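# Carry tube rack through self-closing door to desk

## Task

Move the tube rack from the counter, through the door that swings shut by itself, onto the desk. It must finish upright, with each tube seated all the way down in a hole, and the door must be closed at the end. The rack or any tube touching the floor is a failure. Either or both robots may be used. At the end, release the rack and back away. A robot that tips over or is left leaning is a failure.

## Robot and tools

Robots: two identical Hello Robot Stretch 3 units, r1 and r2. Each has a two-wheel base with a passive omni wheel at the back, a lift that moves the arm up and down a mast, and a telescoping arm that reaches out to the robot's RIGHT side. The arm cannot reach forward, so the gripper is moved forward by driving the base. The base is 0.33 m long and 0.34 m wide and turns in place about a point 0.05 m behind its front edge. With the arm pulled in and the wrist folded, a turn sweeps a 0.28 m radius. An unfolded, level wrist reaches past that circle. A loose object may occasionally get a brief shove from outside.

Frames: the base frame has its origin on the floor midway between the drive wheels, x forward, y left, z up. hand_pose is reported in this frame, at the point where the closed fingertips meet. With all wrist joints at zero, that hand frame has x up, y pointing back along the arm toward the mast, and z toward the robot's rear. The odometry frame is the base frame as it was when the scene began. Each robot reports in its own frames, so only images, lidar_m, wrist_depth_mm and head_depth_mm show where the robots are relative to each other.

execute_actions: argument "actions" is a list holding one action, or empty to just read state and images. An action is an object keyed by "r1" and/or "r2". Each robot entry may contain "base", "joints" and "contact_limits". "base" holds exactly one command: {"translate_m": d}, a straight drive of d metres relative to where the base last reported itself, forward positive, range -1 to 1; or {"rotate_rad": d}, an in-place turn of d radians relative to the current heading, counter-clockwise (left) positive, range -3.2 to 3.2. No sideways motion. "joints" gives absolute targets by name: lift_m 0 to 1.1 (arm height on mast); arm_m 0 to 0.52 (extension); wrist_yaw_rad -1.345 to 4.42 (0 along the arm, positive toward the front, 3.0 folded over the base); wrist_pitch_rad -1.57 to 0.451 (0 level, negative tips fingers down); wrist_roll_rad -2.911 to 2.911 (0 fingers side by side); gripper_m -0.089 to 0.179 (larger is wider; the actual fingertip gap is about 0.007 m less when nearly shut and 0.025 m less when wide, zero under 0.007); head_pan_rad -3.953 to 1.73 (0 forward, positive left, -1.57 along the arm); head_tilt_rad -1.53 to 0.419 (negative down). "contact_limits" accepts only arm_m: a motor effort percentage, 1 to 100, at which the arm motion halts with contact_stop; lower is gentler but too low stops immediately, and values above the maximum are capped. All motions in one action begin together; each lasts at most 15 s. Anything omitted may still be driving toward an earlier target. Unknown keys or out-of-range values reject the whole call. "cameras" lists which images to return (r1_/r2_ head_camera, nav_camera, wrist_camera, or "all"); omitted or null means all, [] none. If a result reports a stop, the remaining motion calls in that reply are skipped.

wait: {"seconds": 0 to 10}; commands nothing and returns state and images. zoom_image: {"camera", "region": [x0, y0, x1, y1]} in pixels of that camera's latest full image, top-left origin, at most 504 by 504. finished_scene: {"scene": number of the current scene}; irreversible, and the goal must still hold. Replying without any tool call ends everything.

Result lines: base_status and joint_status tell how each commanded motion ended. "done" on the base means the wheels turned the full amount, slip included. "off_target" means it stopped short and may still push. After contact_stop, time_out or torque_fault the old target is dropped. The lift and arm stop on a firm push and then go slack until commanded again; a slack lift can sag under load or keep pressing. Base, wrist and head never stop on contact. A wrist servo pushed hard for several seconds shuts off for 10 s (torque_fault) and goes limp. on_its_own covers uncommanded joints; "held at" is the held target, not the position. motor_effort is percent of maximum, positive toward larger values, with peak in brackets; readings carry fixed per-motor bias and noise. Positive wheel effort pushes forward. base_odometry counts wheel turns only. turned_by_wheels and turned_by_imu give rotation since the previous result. base_tilt is in degrees, forward and right positive, with up to about 4 degrees fixed error. lidar_m is 12 distances in metres for 30-degree sectors, first straight ahead, counter-clockwise (4th left, 7th behind, 10th right), in a plane 0.17 m up, range 0.15 to 12 m, "-" for none; it misses glass and thin legs and its own robot, and a low lift blocks some sectors. wrist_depth_mm (45 to 1000) and head_depth_mm (280 to 4000, image sideways) are 7x7 grids of median depth from top left.

Speed: the base goes up to 0.30 m/s and 1.9 rad/s only when stowed (lift_m under 0.30, arm_m under 0.03, wrist_yaw_rad over 2.54); otherwise 0.10 m/s and 0.63 rad/s.

Gripper: close to a value smaller than the object's width to grip; open at least 0.02 past the touch value to release. Neither reading nor status confirms a hold. Over-squeezing triggers a stall guard that weakens grip; send a new value to re-squeeze.

Cautions: fold or unfold the wrist only with lift_m 0.32 to 0.95, wrist_pitch_rad -0.4 and roll near 0; once folded the lift can go to 0.25. With yaw below -0.4 keep pitch at -0.5 or lower. Arm pushes against rigid things with the gripper above about 0.45 m can tip the robot, more so after a prior contact_stop or with raised limits. Driving while holding or pushing something fixed, or snagging furniture (especially reversing), can tip it: reverse the last move in small steps, free the gripper, and lower lift_m to about 0.2 if still leaning. Robots pressing against each other fails the run; once bases touch, any further drive is a hard press, and nothing in the state reports it. Equal drive commands can differ by up to 2.5 cm per metre between robots, which strains a shared load. Avoid drops, slams and forceful pushes. Robots keep holding the last command while you think.

Each tool is called after "Request:" as name([rows], argument=value, ...), one row to a line, values as JSON.

## Session

I'll start by looking at the current state.

Request:
execute_actions(actions=[])

Scene clock: 0.00 s.
r1.base_odometry: x=+0.000 y=+0.000 heading=+0.000 (m, m, rad; r1's odometry frame)
r1.turned_by_wheels: +0.000 (rad since the last result)
r1.turned_by_imu: +0.000 (rad since the last result)
r1.base_tilt: forward=-1.2 right=+0.5 (deg)
r1.lidar_m: 1.16 1.10 1.01 1.02 1.21 1.12 1.13 1.09 1.01 1.02 1.28 2.65
r1.head_depth_mm: 2006 2524 2548 2550 2227 2479 2496 / 1986 2645 2665 2669 2287 1074 2243 / 1974 2726 2800 2773 2350 1086 2563 / 1961 2400 2395 2385 2126 1105 2200 / 1893 2004 1951 1934 1848 1131 1129 / 1711 1684 1660 1644 1617 1332 1579 / 1476 1455 1437 1429 1412 1320 1378
r1.base_status: not commanded
r1.joint_positions: lift_m=+0.349 arm_m=+0.001 wrist_yaw_rad=+3.043 wrist_pitch_rad=-0.500 wrist_roll_rad=+0.019 gripper_m=+0.037 head_pan_rad=+0.017 head_tilt_rad=-0.003
r1.joint_status: not commanded
r1.motor_effort: left_wheel=+0 right_wheel=-1 lift_m=+43 arm_m=+0 wrist_yaw_rad=+0 wrist_pitch_rad=+5 wrist_roll_rad=+0 gripper_m=+1 head_pan_rad=-1 head_tilt_rad=+2 (%)
r1.hand_pose: x=-0.0002 y=+0.0662 z=+0.3442 quat_wxyz=(+0.210, +0.699, +0.139, +0.669) (m; r1's base frame)
r1.wrist_depth_mm: - - - - - 903 855 / - - - - - 994 930 / 905 894 944 910 928 960 944 / 731 736 755 743 756 775 768 / 618 623 - 651 663 653 658 / 551 549 - 562 - 568 565 / 500 - - - 497 494 499
r2.base_odometry: x=+0.000 y=+0.000 heading=+0.000 (m, m, rad; r2's odometry frame)
r2.turned_by_wheels: +0.000 (rad since the last result)
r2.turned_by_imu: +0.000 (rad since the last result)
r2.base_tilt: forward=-1.2 right=-0.6 (deg)
r2.lidar_m: 2.17 1.85 1.85 1.46 1.20 1.20 0.94 0.78 0.77 0.86 1.37 1.96
r2.head_depth_mm: 1778 2060 2015 2011 2017 2021 2013 / 1780 2234 2222 2215 2218 2203 2151 / 1782 2407 2452 2429 2420 2433 2314 / 1770 2597 2666 2635 2634 2617 2355 / 1770 2415 2430 2422 2399 2381 2282 / 1766 2205 2180 2172 2180 2153 2119 / 1774 2011 2005 1971 1978 1967 1943
r2.base_status: not commanded
r2.joint_positions: lift_m=+0.372 arm_m=+0.001 wrist_yaw_rad=+3.046 wrist_pitch_rad=-0.551 wrist_roll_rad=+0.018 gripper_m=+0.037 head_pan_rad=+0.019 head_tilt_rad=+0.008
r2.joint_status: not commanded
r2.motor_effort: left_wheel=+0 right_wheel=+0 lift_m=+38 arm_m=+1 wrist_yaw_rad=+0 wrist_pitch_rad=+5 wrist_roll_rad=+0 gripper_m=+0 head_pan_rad=+0 head_tilt_rad=+1 (%)
r2.hand_pose: x=-0.0015 y=+0.0589 z=+0.3560 quat_wxyz=(+0.226, +0.694, +0.158, +0.665) (m; r2's base frame)
r2.wrist_depth_mm: 948 - - - - - - / - - - - - - - / 949 953 - 937 939 910 913 / 764 773 766 753 754 750 757 / 650 648 641 642 659 633 644 / 556 559 576 578 - 551 543 / 495 - - - 474 481 483
pictures: r1_head_camera (sideways: a quarter turn clockwise sets it upright), r1_nav_camera (sideways: a quarter turn counterclockwise sets it upright), r1_wrist_camera, r2_head_camera (sideways: a quarter turn clockwise sets it upright), r2_nav_camera (sideways: a quarter turn counterclockwise sets it upright), r2_wrist_camera
Images, in order (width x height): r1_head_camera 896x504, r1_nav_camera 672x504, r1_wrist_camera 644x364, r2_head_camera 896x504, r2_nav_camera 672x504, r2_wrist_camera 644x364.

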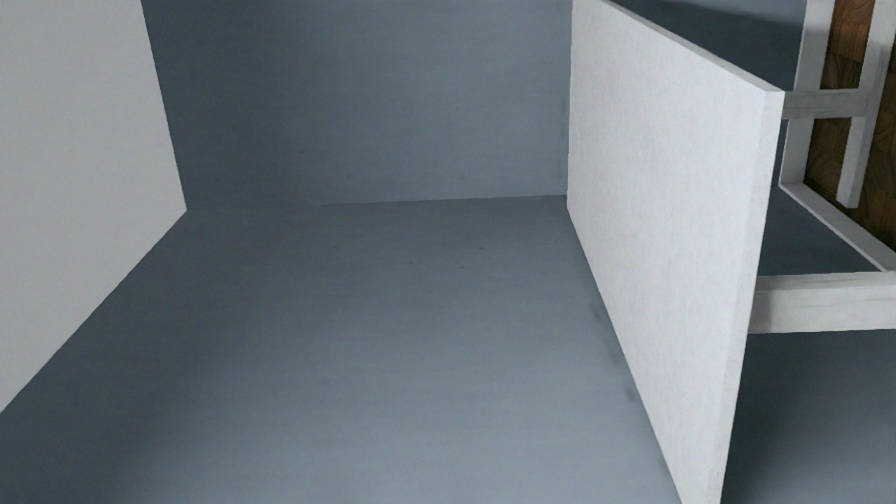

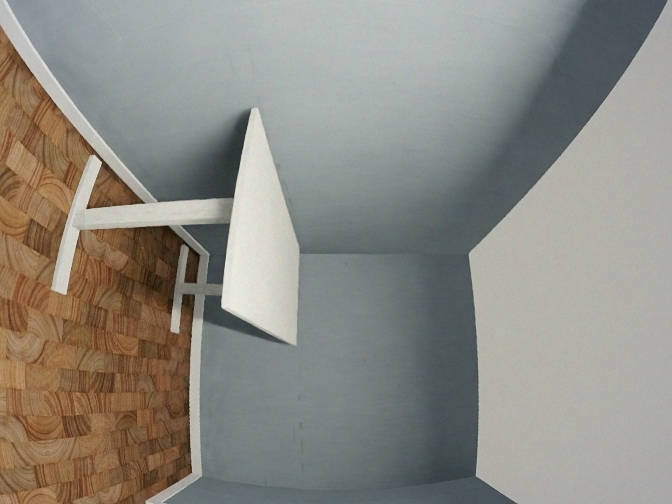

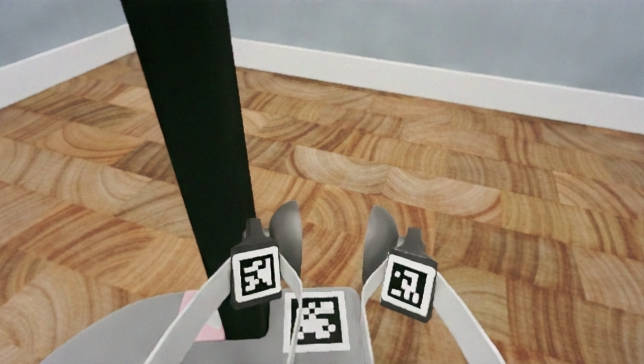

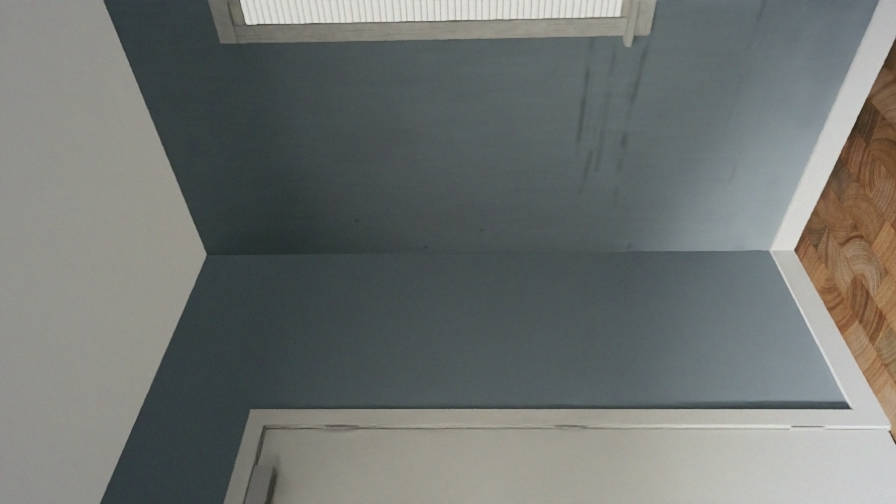

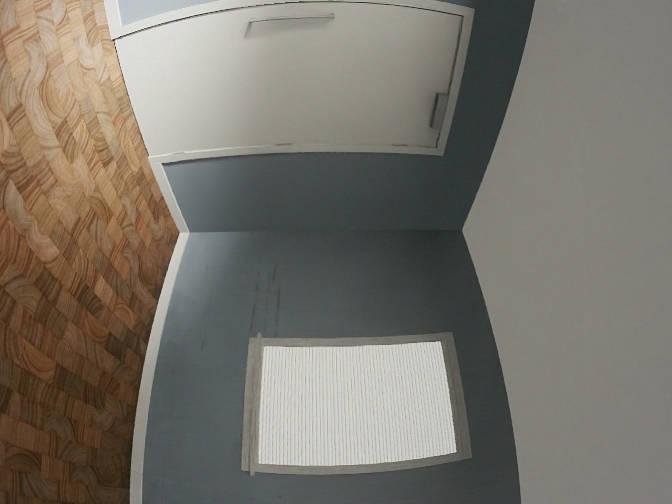

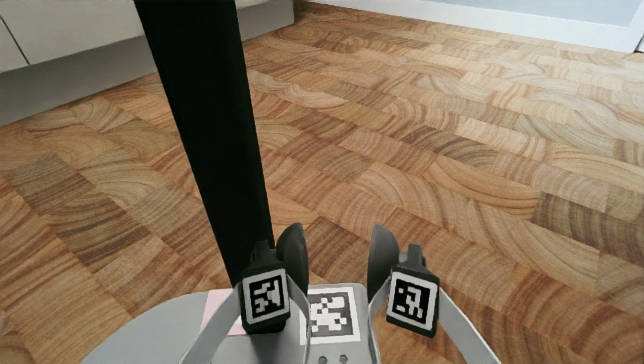

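Request:
execute_actions([
  {"r1": {"joints": {"head_pan_rad": -1.57, "head_tilt_rad": -0.4}}, "r2": {"joints": {"head_pan_rad": 1.6, "head_tilt_rad": -0.4}}},
], cameras=["r1_head_camera", "r1_nav_camera", "r2_head_camera", "r2_nav_camera"])

Request:
execute_actions([
  {"r1": {"joints": {"head_pan_rad": -2.6, "head_tilt_rad": -0.4}}, "r2": {"joints": {"head_pan_rad": -3.7, "head_tilt_rad": -0.4}}},
], cameras=["r1_head_camera", "r1_nav_camera", "r2_head_camera", "r2_nav_camera"])

Scene clock: 13.63 s.
r1.base_odometry: x=+0.000 y=+0.000 heading=+0.000 (m, m, rad; r1's odometry frame)
r1.turned_by_wheels: +0.000 (rad since the last result)
r1.turned_by_imu: +0.000 (rad since the last result)
r1.base_tilt: forward=-1.2 right=+0.5 (deg)
r1.lidar_m: 1.16 1.10 1.01 1.03 1.21 1.12 1.13 1.09 1.01 1.02 1.28 2.65
r1.head_depth_mm: 841 887 941 1004 1071 1152 1247 / 870 922 976 1052 1128 1211 1315 / 902 958 1029 1096 1181 1276 1378 / 941 1000 1076 1151 1246 1355 1436 / 979 1045 1125 1211 1305 1433 1491 / 1020 1092 1181 1279 1388 1526 1526 / 1067 1147 1228 1447 1594 1735 1526
r1.base_status: not commanded
r1.joint_positions: lift_m=+0.349 arm_m=+0.001 wrist_yaw_rad=+3.043 wrist_pitch_rad=-0.500 wrist_roll_rad=+0.019 gripper_m=+0.037 head_pan_rad=-1.563 head_tilt_rad=-0.395
r1.joint_status: all done
r1.motor_effort: left_wheel=+0(0) right_wheel=-1(1) lift_m=+42(42) arm_m=+0(0) wrist_yaw_rad=+1(0) wrist_pitch_rad=+5(5) wrist_roll_rad=+0(0) gripper_m=+1(1) head_pan_rad=-4(59) head_tilt_rad=-2(25) (%)
r1.hand_pose: x=-0.0002 y=+0.0662 z=+0.3442 quat_wxyz=(+0.210, +0.699, +0.139, +0.669) (m; r1's base frame)
r1.wrist_depth_mm: - - - - - 928 835 / - - - - - - 916 / 912 894 946 927 949 940 965 / 733 735 751 754 777 769 786 / 633 640 - 649 664 643 654 / 557 551 - 575 - 566 565 / 490 - - - 488 494 492
r2.base_odometry: x=+0.000 y=+0.000 heading=+0.000 (m, m, rad; r2's odometry frame)
r2.turned_by_wheels: +0.000 (rad since the last result)
r2.turned_by_imu: -0.001 (rad since the last result)
r2.base_tilt: forward=-1.2 right=-0.5 (deg)
r2.lidar_m: 2.17 1.85 1.85 1.46 1.21 1.20 0.94 0.78 0.77 0.86 1.37 1.96
r2.head_depth_mm: 1707 1804 1907 2028 2135 1775 1415 / 1841 1958 2066 2232 2280 1773 1412 / 2006 2143 2274 2464 2402 1788 1424 / 2182 2302 2450 1855 2014 1785 1420 / 2102 2208 2229 1632 1740 1799 1431 / 1910 2011 2058 1457 1555 1678 1438 / 1751 1840 1872 1347 1399 1502 1475
r2.base_status: not commanded
r2.joint_positions: lift_m=+0.372 arm_m=+0.001 wrist_yaw_rad=+3.046 wrist_pitch_rad=-0.551 wrist_roll_rad=+0.018 gripper_m=+0.037 head_pan_rad=+1.593 head_tilt_rad=-0.395
r2.joint_status: all done
r2.motor_effort: left_wheel=+0(0) right_wheel=+0(0) lift_m=+38(39) arm_m=+1(1) wrist_yaw_rad=+0(0) wrist_pitch_rad=+6(6) wrist_roll_rad=+0(0) gripper_m=+0(0) head_pan_rad=+3(34) head_tilt_rad=-3(24) (%)
r2.hand_pose: x=-0.0015 y=+0.0589 z=+0.3560 quat_wxyz=(+0.226, +0.694, +0.158, +0.665) (m; r2's base frame)
r2.wrist_depth_mm: 943 - - - - - - / - - - - - - - / 937 949 - 931 926 919 919 / 778 781 763 761 758 749 754 / 648 652 634 638 663 638 630 / 560 556 573 579 - 546 546 / 489 - - - 471 481 483
pictures: r1_head_camera (sideways: a quarter turn clockwise sets it upright), r1_nav_camera (sideways: a quarter turn counterclockwise sets it upright), r2_head_camera (sideways: a quarter turn clockwise sets it upright), r2_nav_camera (sideways: a quarter turn counterclockwise sets it upright)
Images, in order (width x height): r1_head_camera 896x504, r1_nav_camera 672x504, r2_head_camera 896x504, r2_nav_camera 672x504.

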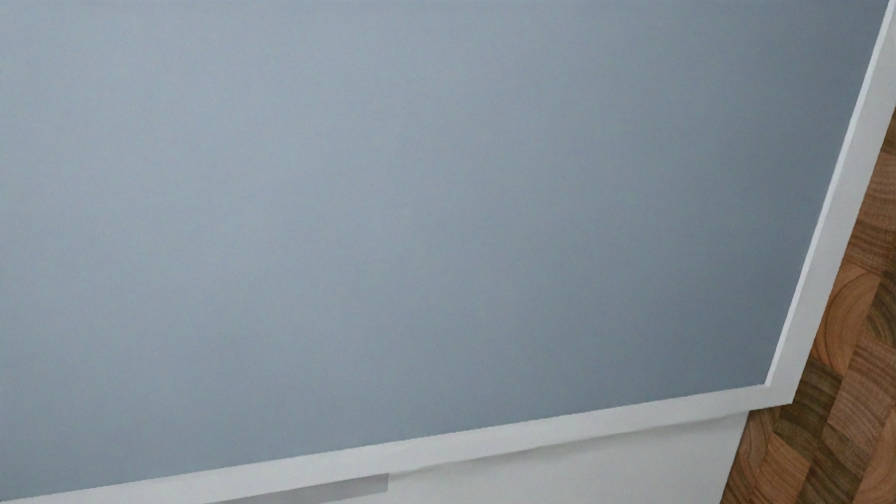

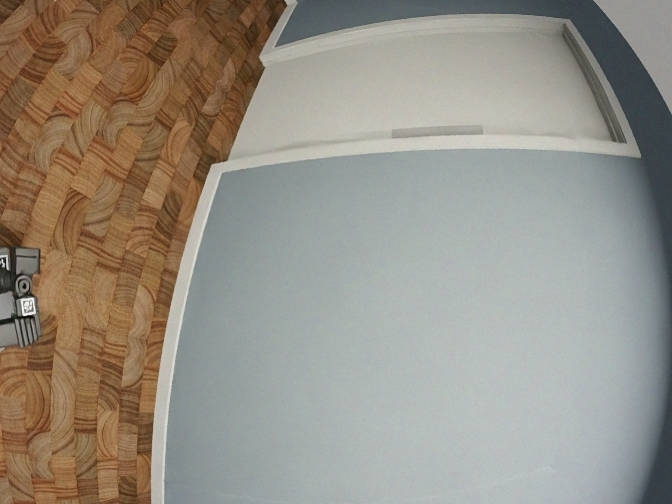

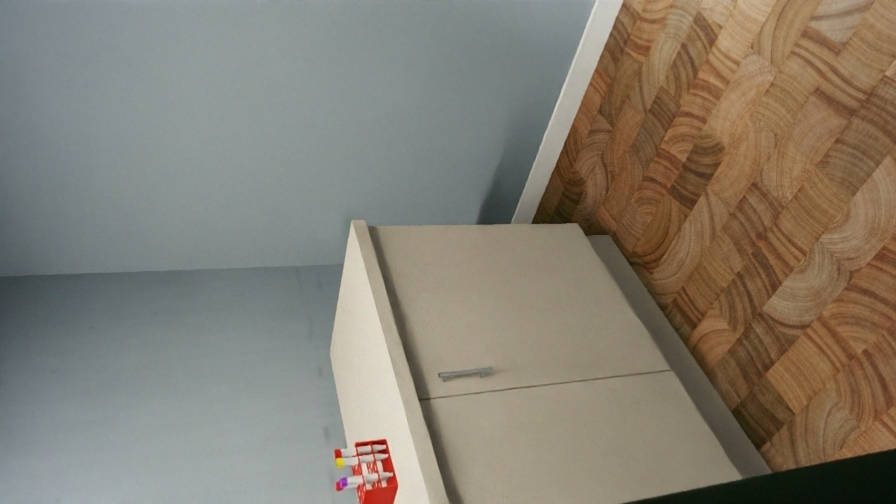

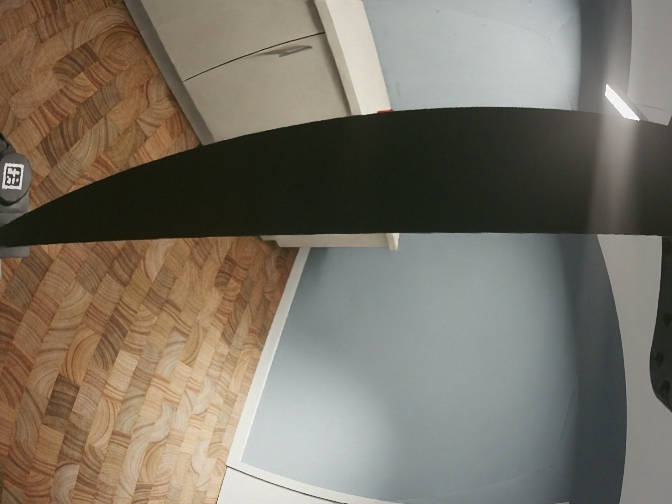

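Scene clock: 16.43 s.
r1.base_odometry: x=+0.000 y=+0.000 heading=+0.000 (m, m, rad; r1's odometry frame)
r1.turned_by_wheels: +0.000 (rad since the last result)
r1.turned_by_imu: +0.000 (rad since the last result)
r1.base_tilt: forward=-1.3 right=+0.5 (deg)
r1.lidar_m: 1.17 1.10 1.01 1.03 1.21 1.12 1.13 1.09 1.01 1.02 1.28 2.64
r1.head_depth_mm: 1212 1269 1342 1427 1506 1604 1473 / 1231 1311 1389 1496 1618 1706 1486 / 1146 1214 1290 1369 1474 1590 1495 / 1074 1129 1192 1267 1351 1455 1471 / 1003 1057 1119 1178 1255 1328 1407 / 943 991 1040 1102 1167 1233 1314 / 897 935 980 1036 1089 1146 1214
r1.base_status: not commanded
r1.joint_positions: lift_m=+0.349 arm_m=+0.001 wrist_yaw_rad=+3.043 wrist_pitch_rad=-0.500 wrist_roll_rad=+0.019 gripper_m=+0.037 head_pan_rad=-2.593 head_tilt_rad=-0.395
r1.joint_status: all done
r1.motor_effort: left_wheel=+0(0) right_wheel=-1(1) lift_m=+43(43) arm_m=+0(0) wrist_yaw_rad=+1(0) wrist_pitch_rad=+5(5) wrist_roll_rad=+0(0) gripper_m=+0(0) head_pan_rad=-4(58) head_tilt_rad=-2(1) (%)
r1.hand_pose: x=-0.0002 y=+0.0662 z=+0.3442 quat_wxyz=(+0.210, +0.699, +0.139, +0.669) (m; r1's base frame)
r1.wrist_depth_mm: - - - - - 918 842 / - - - - - 998 910 / 887 915 926 957 940 969 950 / 728 741 759 769 780 783 791 / 634 628 - 637 666 647 652 / 534 568 - 567 - 563 563 / 494 - - - 496 495 495
r2.base_odometry: x=+0.000 y=+0.000 heading=+0.000 (m, m, rad; r2's odometry frame)
r2.turned_by_wheels: +0.000 (rad since the last result)
r2.turned_by_imu: +0.000 (rad since the last result)
r2.base_tilt: forward=-1.2 right=-0.5 (deg)
r2.lidar_m: 2.17 1.84 1.85 1.46 1.21 1.20 0.94 0.78 0.77 0.86 1.38 1.96
r2.head_depth_mm: 1494 1596 1686 1218 1290 1405 1412 / 1524 1620 1724 1249 1320 1442 1416 / 1548 1654 1741 1277 1354 1470 1419 / 1570 1684 1775 1296 1385 1519 1429 / 1607 1724 1852 1322 1458 1671 1432 / 1634 1739 1840 1946 2000 1800 1433 / 1462 1488 1509 1535 1546 1581 1448
r2.base_status: not commanded
r2.joint_positions: lift_m=+0.372 arm_m=+0.001 wrist_yaw_rad=+3.046 wrist_pitch_rad=-0.551 wrist_roll_rad=+0.018 gripper_m=+0.037 head_pan_rad=-3.693 head_tilt_rad=-0.395
r2.joint_status: all done
r2.motor_effort: left_wheel=+0(1) right_wheel=+0(0) lift_m=+39(38) arm_m=+1(1) wrist_yaw_rad=-1(0) wrist_pitch_rad=+5(6) wrist_roll_rad=+0(0) gripper_m=+0(0) head_pan_rad=-2(35) head_tilt_rad=-3(2) (%)
r2.hand_pose: x=-0.0015 y=+0.0589 z=+0.3560 quat_wxyz=(+0.226, +0.694, +0.158, +0.665) (m; r2's base frame)
r2.wrist_depth_mm: 940 - - - - - - / - - - - - - - / 969 945 - 938 936 929 894 / 781 776 764 772 753 750 744 / 643 658 635 645 665 636 626 / 559 556 566 578 - 549 548 / 494 - - - 475 481 480
pictures: r1_head_camera (sideways: a quarter turn clockwise sets it upright), r1_nav_camera (sideways: a quarter turn counterclockwise sets it upright), r2_head_camera (sideways: a quarter turn clockwise sets it upright), r2_nav_camera (sideways: a quarter turn counterclockwise sets it upright)
Images, in order (width x height): r1_head_camera 896x504, r1_nav_camera 672x504, r2_head_camera 896x504, r2_nav_camera 672x504.

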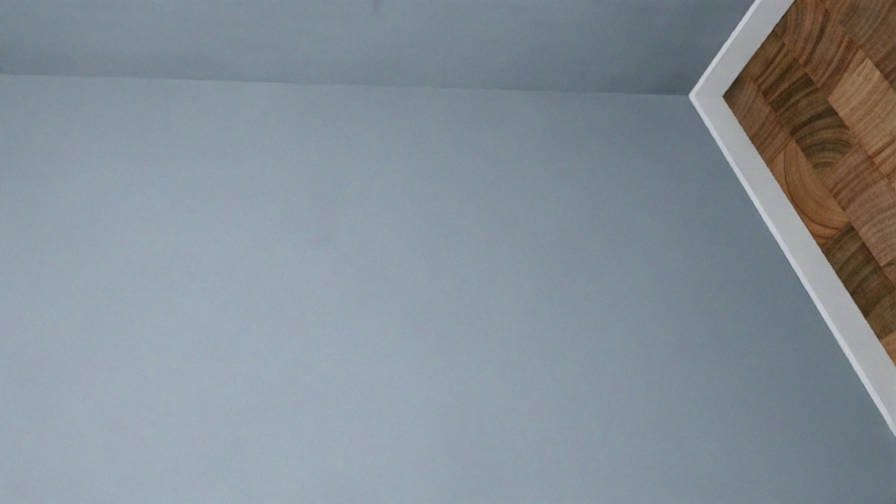

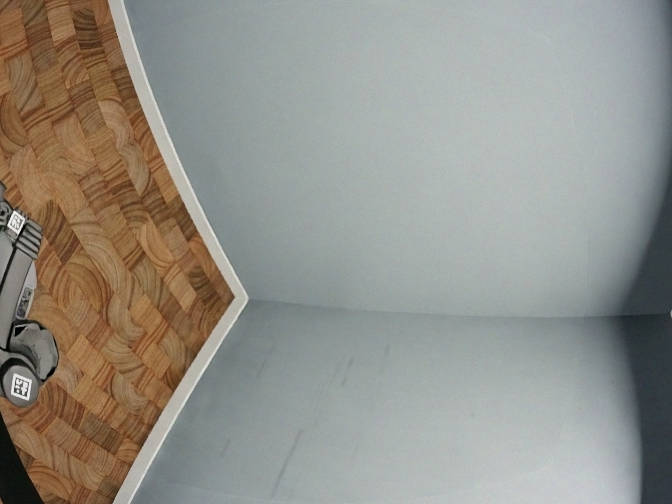

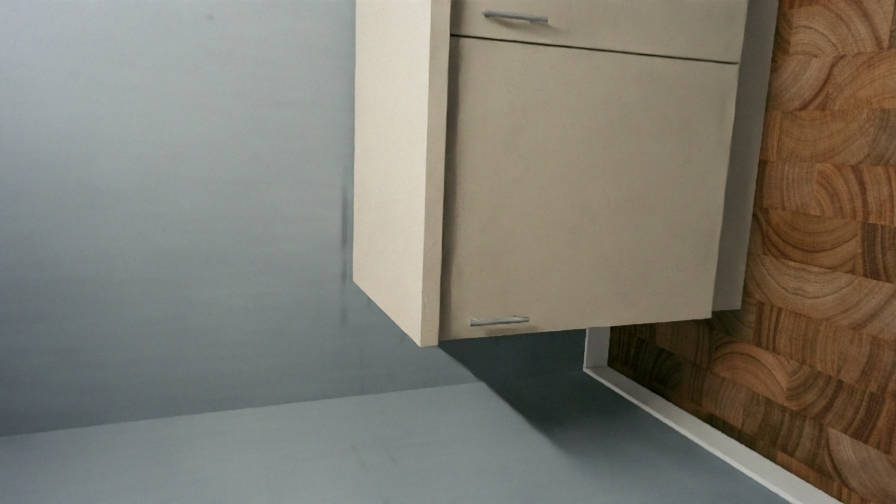

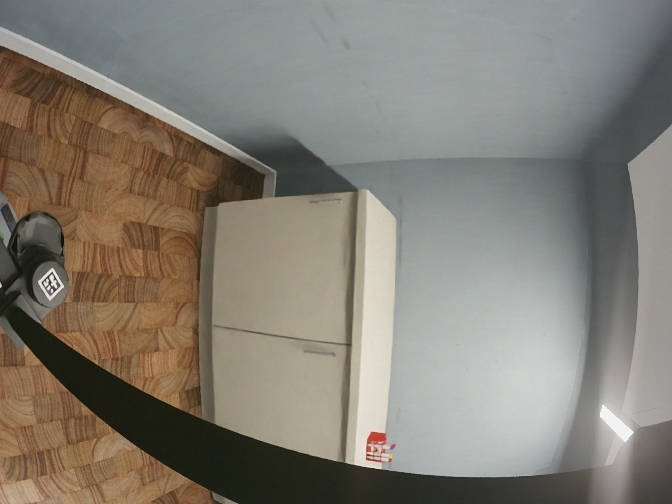

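Request:
execute_actions([
  {"r1": {"base": {"rotate_rad": -0.86}, "joints": {"lift_m": 0.27, "wrist_pitch_rad": -0.4, "head_pan_rad": -0.4, "head_tilt_rad": -0.5}}, "r2": {"base": {"rotate_rad": -1.476}, "joints": {"lift_m": 0.28, "wrist_pitch_rad": -0.4, "head_pan_rad": -2.85, "head_tilt_rad": -0.4}}},
], cameras=["r1_head_camera", "r2_head_camera"])

Scene clock: 123.87 s.
r1.base_odometry: x=+0.000 y=+0.000 heading=-0.860 (m, m, rad; r1's odometry frame)
r1.turned_by_wheels: -0.860 (rad since the last result)
r1.turned_by_imu: -0.869 (rad since the last result)
r1.base_tilt: forward=-1.2 right=+0.6 (deg)
r1.lidar_m: 1.65 2.33 1.17 1.04 1.03 1.07 1.14 1.12 1.18 1.03 1.01 1.07
r1.head_depth_mm: 912 974 1048 1131 1226 1345 1361 / 971 1049 1124 1225 1343 1465 1384 / 1047 1127 1224 1339 1482 1595 1384 / 1120 1215 1331 1487 1750 1679 1396 / 1311 1445 1594 1758 1964 1698 1393 / 1445 1589 1767 2001 2085 1714 1403 / 1580 1775 1980 2194 2204 1737 1416
r1.base_status: done
r1.joint_positions: lift_m=+0.270 arm_m=+0.001 wrist_yaw_rad=+3.043 wrist_pitch_rad=-0.421 wrist_roll_rad=+0.019 gripper_m=+0.037 head_pan_rad=-0.407 head_tilt_rad=-0.494
r1.joint_status: all done
r1.motor_effort: left_wheel=+3(13) right_wheel=-3(7) lift_m=+27(37) arm_m=+0(0) wrist_yaw_rad=+0(0) wrist_pitch_rad=+8(5) wrist_roll_rad=+0(0) gripper_m=+0(1) head_pan_rad=+5(60) head_tilt_rad=-3(16) (%)
r1.hand_pose: x=+0.0008 y=+0.0768 z=+0.2825 quat_wxyz=(+0.183, +0.704, +0.112, +0.677) (m; r1's base frame)
r1.wrist_depth_mm: 797 841 - - - - - / 873 982 - - - - - / 861 878 901 909 917 935 915 / 681 687 704 709 734 733 731 / 566 561 - 581 609 599 594 / 489 522 - - - 510 510 / - - - - 442 447 450
r2.base_odometry: x=+0.000 y=+0.000 heading=-1.476 (m, m, rad; r2's odometry frame)
r2.turned_by_wheels: -1.476 (rad since the last result)
r2.turned_by_imu: -1.496 (rad since the last result)
r2.base_tilt: forward=-1.1 right=-0.5 (deg)
r2.lidar_m: 0.91 1.62 1.96 2.12 1.85 1.85 1.37 1.20 1.20 0.89 0.77 0.78
r2.head_depth_mm: 2051 2207 2312 1709 1876 1772 1419 / 1932 2057 2135 1586 1738 1788 1411 / 1835 1968 2022 1478 1622 1724 1421 / 1750 1856 1926 1417 1514 1649 1426 / 1665 1769 1855 1323 1422 1544 1430 / 1581 1685 1771 1273 1345 1443 1435 / 1516 1596 1685 1219 1263 1363 1439
r2.base_status: done
r2.joint_positions: lift_m=+0.280 arm_m=+0.001 wrist_yaw_rad=+3.046 wrist_pitch_rad=-0.420 wrist_roll_rad=+0.018 gripper_m=+0.037 head_pan_rad=-2.857 head_tilt_rad=-0.395
r2.joint_status: all done
r2.motor_effort: left_wheel=+2(6) right_wheel=-3(11) lift_m=+24(33) arm_m=+0(1) wrist_yaw_rad=+0(0) wrist_pitch_rad=+10(11) wrist_roll_rad=+0(0) gripper_m=+0(0) head_pan_rad=+2(33) head_tilt_rad=-2(2) (%)
r2.hand_pose: x=+0.0002 y=+0.0772 z=+0.2926 quat_wxyz=(+0.182, +0.704, +0.113, +0.678) (m; r2's base frame)
r2.wrist_depth_mm: - - - - - - - / - - - - - - - / - - - - 991 995 - / 765 774 - 775 765 760 764 / 613 611 - 607 630 604 607 / 513 509 - 532 - 507 503 / 453 - - - 425 438 435
pictures: r1_head_camera (sideways: a quarter turn clockwise sets it upright), r2_head_camera (sideways: a quarter turn clockwise sets it upright)
Images, in order (width x height): r1_head_camera 896x504, r2_head_camera 896x504.

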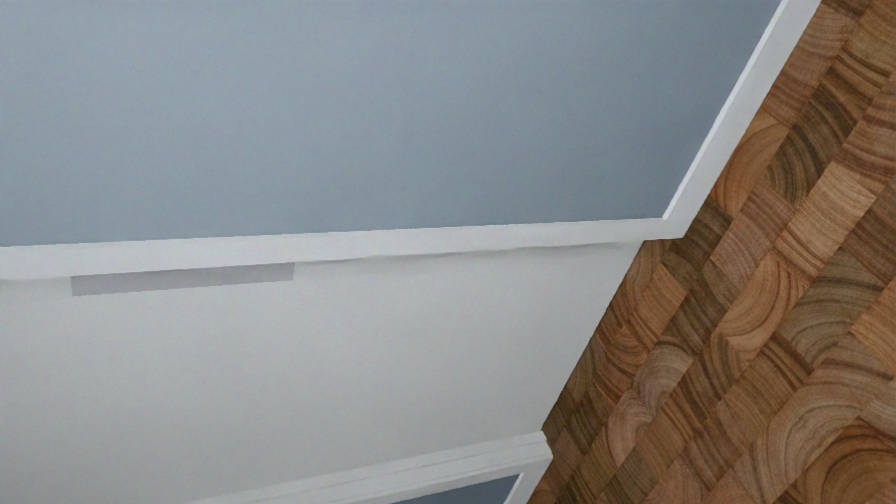

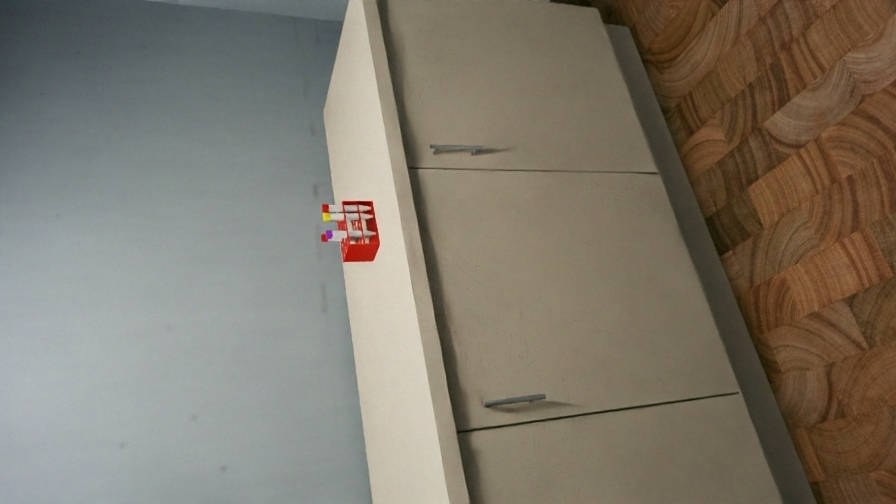

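Request:
zoom_image(camera="r2_head_camera", region=[300, 180, 400, 280])

Region (300, 180, 400, 280) of r2_head_camera's 896x504 image, scaled by 5.040, with more detail than that image has.

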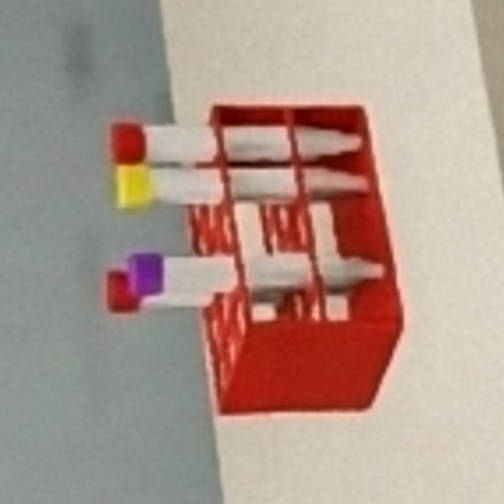

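Request:
execute_actions([
  {"r1": {"base": {"translate_m": 1.0}, "joints": {"head_pan_rad": -0.7, "head_tilt_rad": -0.8}}, "r2": {"base": {"translate_m": -1.0}, "joints": {"head_pan_rad": -2.4, "head_tilt_rad": -0.6}}},
], cameras=["r1_nav_camera", "r2_head_camera"])

Scene clock: 140.40 s.
r1.base_odometry: x=+0.653 y=-0.758 heading=-0.860 (m, m, rad; r1's odometry frame)
r1.turned_by_wheels: +0.000 (rad since the last result)
r1.turned_by_imu: +0.001 (rad since the last result)
r1.base_tilt: forward=-1.1 right=+0.3 (deg)
r1.lidar_m: 0.98 1.75 1.70 1.49 1.01 1.54 2.06 1.79 0.76 0.58 0.55 0.69
r1.head_depth_mm: 538 601 684 781 877 999 1149 / 558 627 715 836 997 1233 1172 / 580 655 752 881 1069 1296 1178 / 604 687 791 936 1152 1326 1188 / 628 718 837 1001 1239 1360 1192 / 655 755 886 1071 1357 1369 1201 / 688 792 939 1148 1487 1377 1207
r1.base_status: done
r1.joint_positions: lift_m=+0.270 arm_m=+0.001 wrist_yaw_rad=+3.043 wrist_pitch_rad=-0.420 wrist_roll_rad=+0.019 gripper_m=+0.037 head_pan_rad=-0.693 head_tilt_rad=-0.790
r1.joint_status: all done
r1.motor_effort: left_wheel=+3(14) right_wheel=-3(5) lift_m=+27(28) arm_m=+0(0) wrist_yaw_rad=+0(0) wrist_pitch_rad=+7(8) wrist_roll_rad=+0(0) gripper_m=+0(0) head_pan_rad=-5(35) head_tilt_rad=-4(29) (%)
r1.hand_pose: x=+0.0009 y=+0.0769 z=+0.2827 quat_wxyz=(+0.183, +0.704, +0.112, +0.677) (m; r1's base frame)
r1.wrist_depth_mm: - - - - - - - / - - - - - - - / 882 871 871 893 927 971 966 / 693 696 713 715 724 730 737 / 568 579 - 591 612 596 606 / 494 518 - - - 508 508 / - - - - 442 441 448
r2.base_odometry: x=-0.095 y=+0.995 heading=-1.476 (m, m, rad; r2's odometry frame)
r2.turned_by_wheels: +0.000 (rad since the last result)
r2.turned_by_imu: -0.003 (rad since the last result)
r2.base_tilt: forward=-1.2 right=-0.5 (deg)
r2.lidar_m: 1.71 2.68 2.23 1.33 1.16 1.16 0.55 0.48 0.48 0.56 1.00 1.46
r2.head_depth_mm: 906 1003 1024 703 598 707 856 / 905 1001 1040 708 600 705 854 / 902 994 1048 683 605 705 851 / 903 993 1059 688 588 701 847 / 902 991 1057 728 590 699 846 / 901 992 1052 731 592 698 841 / 900 991 1054 738 597 695 837
r2.base_status: done
r2.joint_positions: lift_m=+0.280 arm_m=+0.001 wrist_yaw_rad=+3.046 wrist_pitch_rad=-0.420 wrist_roll_rad=+0.018 gripper_m=+0.037 head_pan_rad=-2.407 head_tilt_rad=-0.593
r2.joint_status: all done
r2.motor_effort: left_wheel=+2(6) right_wheel=-3(12) lift_m=+24(24) arm_m=+1(1) wrist_yaw_rad=-1(0) wrist_pitch_rad=+10(11) wrist_roll_rad=+0(0) gripper_m=+1(1) head_pan_rad=+3(24) head_tilt_rad=-3(18) (%)
r2.hand_pose: x=+0.0002 y=+0.0773 z=+0.2928 quat_wxyz=(+0.182, +0.704, +0.113, +0.678) (m; r2's base frame)
r2.wrist_depth_mm: 878 980 - - - - - / 933 - - - - - - / 926 - - - - - 995 / 781 764 - 775 758 758 757 / 615 614 - 610 633 614 607 / 517 519 - 528 - 506 508 / 455 - - - 427 437 428
pictures: r1_nav_camera (sideways: a quarter turn counterclockwise sets it upright), r2_head_camera (sideways: a quarter turn clockwise sets it upright)
Images, in order (width x height): r1_nav_camera 672x504, r2_head_camera 896x504.

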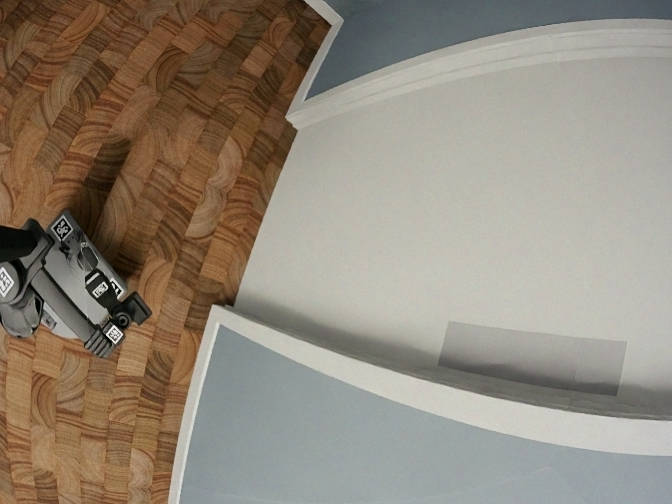

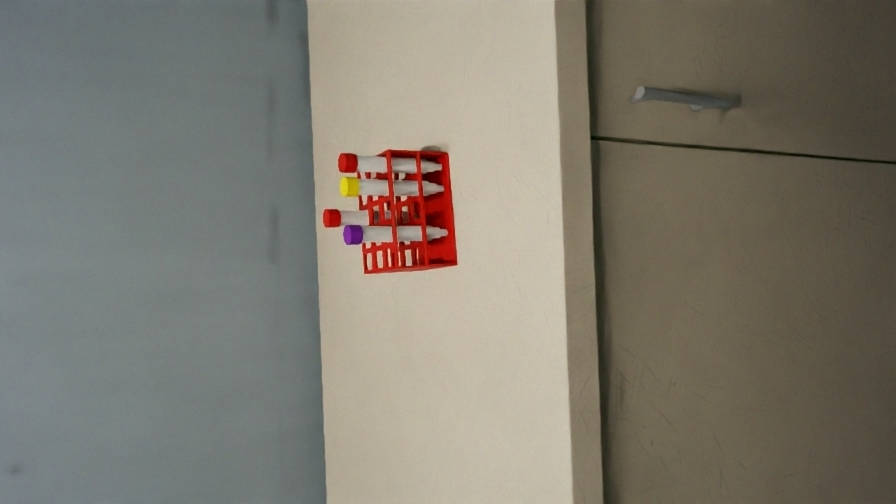

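Request:
zoom_image(camera="r2_head_camera", region=[310, 130, 470, 290])

Region (310, 130, 470, 290) of r2_head_camera's 896x504 image, scaled by 3.150, with more detail than that image has.

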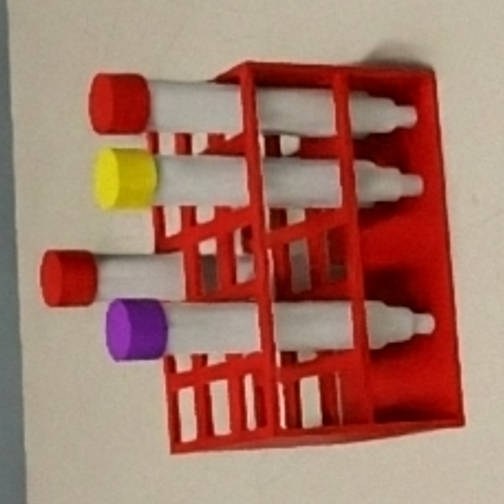

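Request:
execute_actions([
  {"r1": {"base": {"translate_m": 0.28}, "joints": {"head_pan_rad": -0.9, "head_tilt_rad": -1.0}}, "r2": {"base": {"rotate_rad": -0.71}, "joints": {"lift_m": 0.93, "head_pan_rad": -1.65, "head_tilt_rad": -0.6}}},
], cameras=["r1_nav_camera", "r2_head_camera"])

Scene clock: 205.50 s.
r1.base_odometry: x=+0.835 y=-0.970 heading=-0.860 (m, m, rad; r1's odometry frame)
r1.turned_by_wheels: +0.000 (rad since the last result)
r1.turned_by_imu: +0.001 (rad since the last result)
r1.base_tilt: forward=-1.1 right=+0.5 (deg)
r1.lidar_m: 0.80 1.50 1.59 1.62 1.60 1.67 2.31 1.39 0.59 0.50 0.52 0.56
r1.head_depth_mm: 459 534 637 791 1045 1215 1127 / 466 545 654 816 1088 1235 1162 / 476 558 675 844 1135 1246 1144 / 485 571 691 878 1191 1248 1132 / 496 585 712 911 1263 1257 1141 / 506 600 730 945 1330 1264 1142 / 516 614 756 983 1346 1279 1153
r1.base_status: done
r1.joint_positions: lift_m=+0.270 arm_m=+0.001 wrist_yaw_rad=+3.043 wrist_pitch_rad=-0.420 wrist_roll_rad=+0.019 gripper_m=+0.037 head_pan_rad=-0.894 head_tilt_rad=-0.988
r1.joint_status: all done
r1.motor_effort: left_wheel=+3(14) right_wheel=-3(6) lift_m=+28(28) arm_m=+0(0) wrist_yaw_rad=+0(0) wrist_pitch_rad=+8(7) wrist_roll_rad=+0(0) gripper_m=+1(1) head_pan_rad=-4(28) head_tilt_rad=-6(14) (%)
r1.hand_pose: x=+0.0009 y=+0.0769 z=+0.2827 quat_wxyz=(+0.183, +0.704, +0.112, +0.677) (m; r1's base frame)
r1.wrist_depth_mm: - - - - - - - / - - - - - - - / 884 854 906 914 940 955 988 / 683 692 715 728 722 732 760 / 577 575 - 590 607 607 601 / 492 517 - - - 519 509 / - - - - 441 441 444
r2.base_odometry: x=-0.095 y=+0.995 heading=-2.186 (m, m, rad; r2's odometry frame)
r2.turned_by_wheels: -0.710 (rad since the last result)
r2.turned_by_imu: -0.721 (rad since the last result)
r2.base_tilt: forward=-1.2 right=-0.5 (deg)
r2.lidar_m: 1.46 1.57 2.32 2.68 1.50 1.18 1.16 0.62 0.49 0.48 0.51 0.76
r2.head_depth_mm: 892 985 1024 702 568 - - / 891 984 1034 680 571 - - / 895 989 1049 680 582 659 - / 898 991 1054 712 585 662 - / 901 993 1057 728 590 667 - / 906 998 1057 730 593 685 - / 906 1001 1065 737 596 709 856
r2.base_status: done
r2.joint_positions: lift_m=+0.930 arm_m=+0.001 wrist_yaw_rad=+3.046 wrist_pitch_rad=-0.419 wrist_roll_rad=+0.018 gripper_m=+0.037 head_pan_rad=-1.657 head_tilt_rad=-0.593
r2.joint_status: all done
r2.motor_effort: left_wheel=+2(7) right_wheel=-3(10) lift_m=+52(52) arm_m=+0(0) wrist_yaw_rad=-1(0) wrist_pitch_rad=+10(10) wrist_roll_rad=+0(0) gripper_m=+0(0) head_pan_rad=+2(30) head_tilt_rad=-4(4) (%)
r2.hand_pose: x=+0.0002 y=+0.0774 z=+0.9419 quat_wxyz=(+0.181, +0.704, +0.113, +0.678) (m; r2's base frame)
r2.wrist_depth_mm: - - - - - - - / - - - - - - - / - - - - - - - / - - - - - - - / - - - - - - - / - - - - - - - / - - - - - - -
pictures: r1_nav_camera (sideways: a quarter turn counterclockwise sets it upright), r2_head_camera (sideways: a quarter turn clockwise sets it upright)
Images, in order (width x height): r1_nav_camera 672x504, r2_head_camera 896x504.

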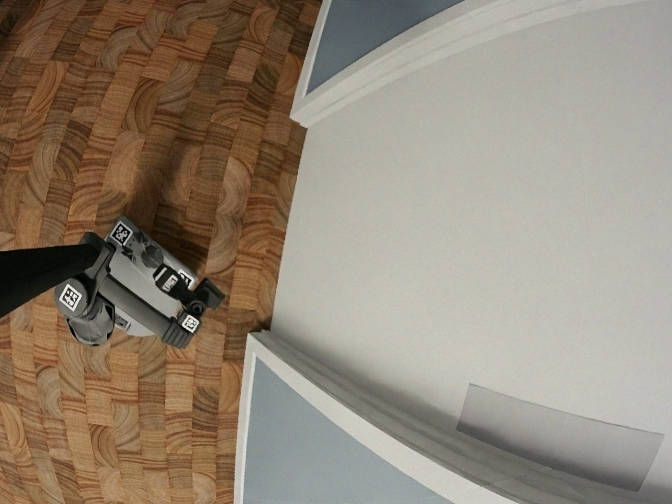

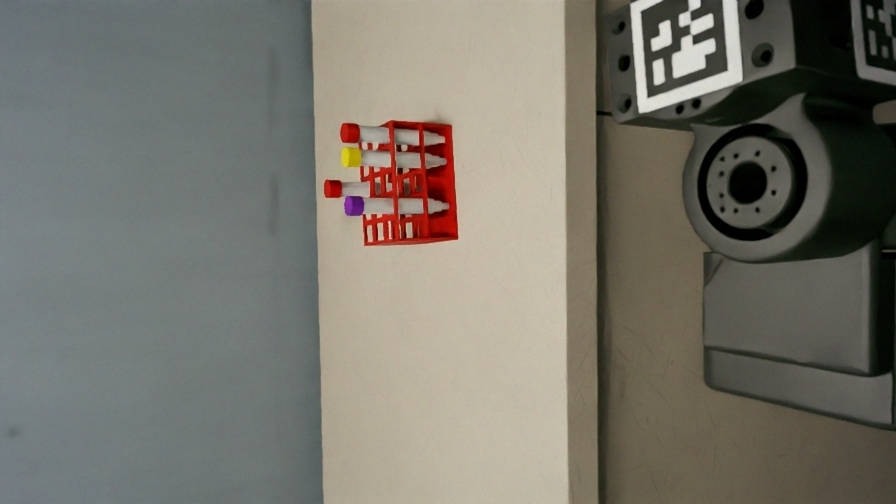

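Request:
execute_actions([
  {"r1": {"base": {"rotate_rad": -0.955}, "joints": {"head_pan_rad": 0.0, "head_tilt_rad": -1.1}}, "r2": {"base": {"translate_m": -0.085}, "joints": {"wrist_yaw_rad": 0.0, "wrist_roll_rad": 0.0, "head_pan_rad": -1.57, "head_tilt_rad": -0.7}}},
], cameras=["r1_nav_camera", "r1_head_camera", "r2_head_camera", "r2_wrist_camera"])

Scene clock: 222.13 s.
r1.base_odometry: x=+0.835 y=-0.970 heading=-1.814 (m, m, rad; r1's odometry frame)
r1.turned_by_wheels: -0.955 (rad since the last result)
r1.turned_by_imu: -0.964 (rad since the last result)
r1.base_tilt: forward=-1.2 right=+0.5 (deg)
r1.lidar_m: 0.52 0.58 0.81 1.50 1.61 1.60 1.13 1.74 2.28 1.09 0.55 0.50
r1.head_depth_mm: 487 579 715 935 1204 1201 1124 / 492 589 728 956 1282 1207 1132 / 499 598 743 986 1298 1214 1135 / 505 606 757 1004 1309 1217 1142 / 512 617 773 1035 1321 1222 1144 / 520 627 789 1063 1336 1231 1131 / 526 637 803 1097 1353 1244 1138
r1.base_status: done
r1.joint_positions: lift_m=+0.270 arm_m=+0.001 wrist_yaw_rad=+3.043 wrist_pitch_rad=-0.420 wrist_roll_rad=+0.019 gripper_m=+0.037 head_pan_rad=-0.007 head_tilt_rad=-1.087
r1.joint_status: all done
r1.motor_effort: left_wheel=+3(12) right_wheel=-3(7) lift_m=+28(27) arm_m=+0(0) wrist_yaw_rad=+1(0) wrist_pitch_rad=+7(7) wrist_roll_rad=+0(0) gripper_m=+0(0) head_pan_rad=+5(60) head_tilt_rad=-7(15) (%)
r1.hand_pose: x=+0.0009 y=+0.0769 z=+0.2827 quat_wxyz=(+0.183, +0.704, +0.112, +0.677) (m; r1's base frame)
r1.wrist_depth_mm: - - - - - - 650 / - - - - - - 708 / 888 909 903 920 936 886 716 / 680 693 701 708 740 736 719 / 573 578 - 595 611 602 611 / 498 522 - - - 508 507 / - - - - 440 449 444
r2.base_odometry: x=-0.046 y=+1.065 heading=-2.185 (m, m, rad; r2's odometry frame)
r2.turned_by_wheels: +0.000 (rad since the last result)
r2.turned_by_imu: -0.001 (rad since the last result)
r2.base_tilt: forward=-1.2 right=-0.5 (deg)
r2.lidar_m: 1.54 1.66 2.45 2.68 1.38 1.09 1.08 0.61 0.48 0.47 0.51 0.74
r2.head_depth_mm: 874 978 813 606 551 - - / 883 991 819 609 609 - - / 893 1002 688 615 - - - / 904 1016 719 618 657 815 1121 / 912 1024 846 621 664 825 1126 / 925 1039 850 627 677 844 1131 / 934 1052 863 632 689 866 1153
r2.base_status: done
r2.joint_positions: lift_m=+0.930 arm_m=+0.001 wrist_yaw_rad=+0.003 wrist_pitch_rad=-0.419 wrist_roll_rad=+0.003 gripper_m=+0.037 head_pan_rad=-1.577 head_tilt_rad=-0.691
r2.joint_status: all done
r2.motor_effort: left_wheel=+2(3) right_wheel=-3(9) lift_m=+52(52) arm_m=+1(0) wrist_yaw_rad=-3(2) wrist_pitch_rad=+10(10) wrist_roll_rad=-1(1) gripper_m=+0(1) head_pan_rad=+3(9) head_tilt_rad=-4(14) (%)
r2.hand_pose: x=-0.0209 y=-0.3701 z=+0.9419 quat_wxyz=(+0.691, +0.148, -0.692, -0.147) (m; r2's base frame)
r2.wrist_depth_mm: 845 810 790 394 734 711 699 / 542 538 545 420 501 555 568 / 364 364 366 371 373 373 375 / 289 277 276 279 279 280 281 / 350 331 280 263 248 243 233 / 406 379 356 333 - 298 284 / 479 445 414 385 365 334 319
pictures: r1_head_camera (sideways: a quarter turn clockwise sets it upright), r1_nav_camera (sideways: a quarter turn counterclockwise sets it upright), r2_head_camera (sideways: a quarter turn clockwise sets it upright), r2_wrist_camera
Images, in order (width x height): r1_head_camera 896x504, r1_nav_camera 672x504, r2_head_camera 896x504, r2_wrist_camera 644x364.

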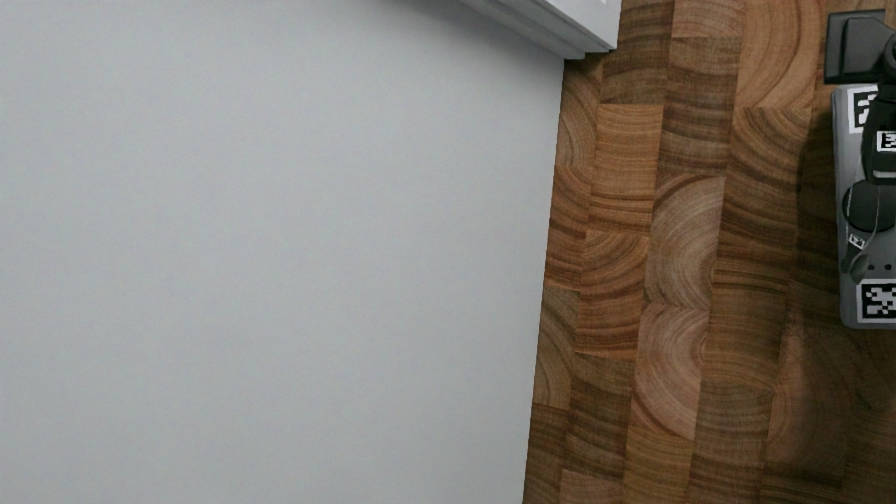

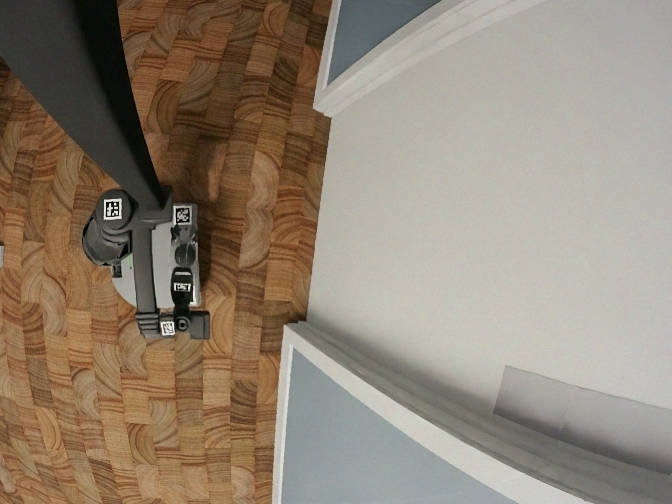

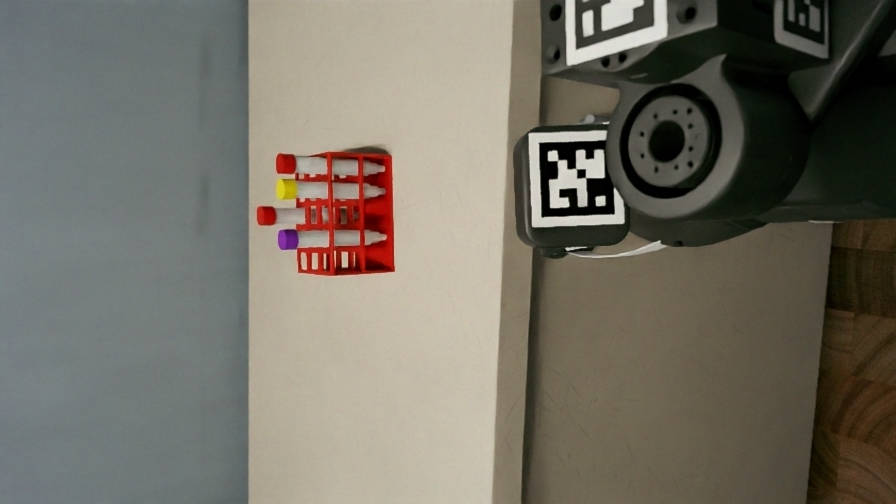

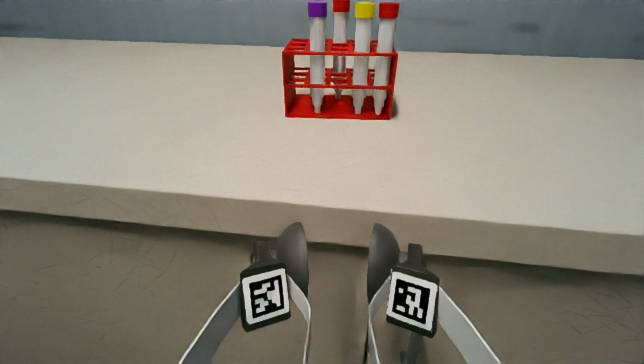

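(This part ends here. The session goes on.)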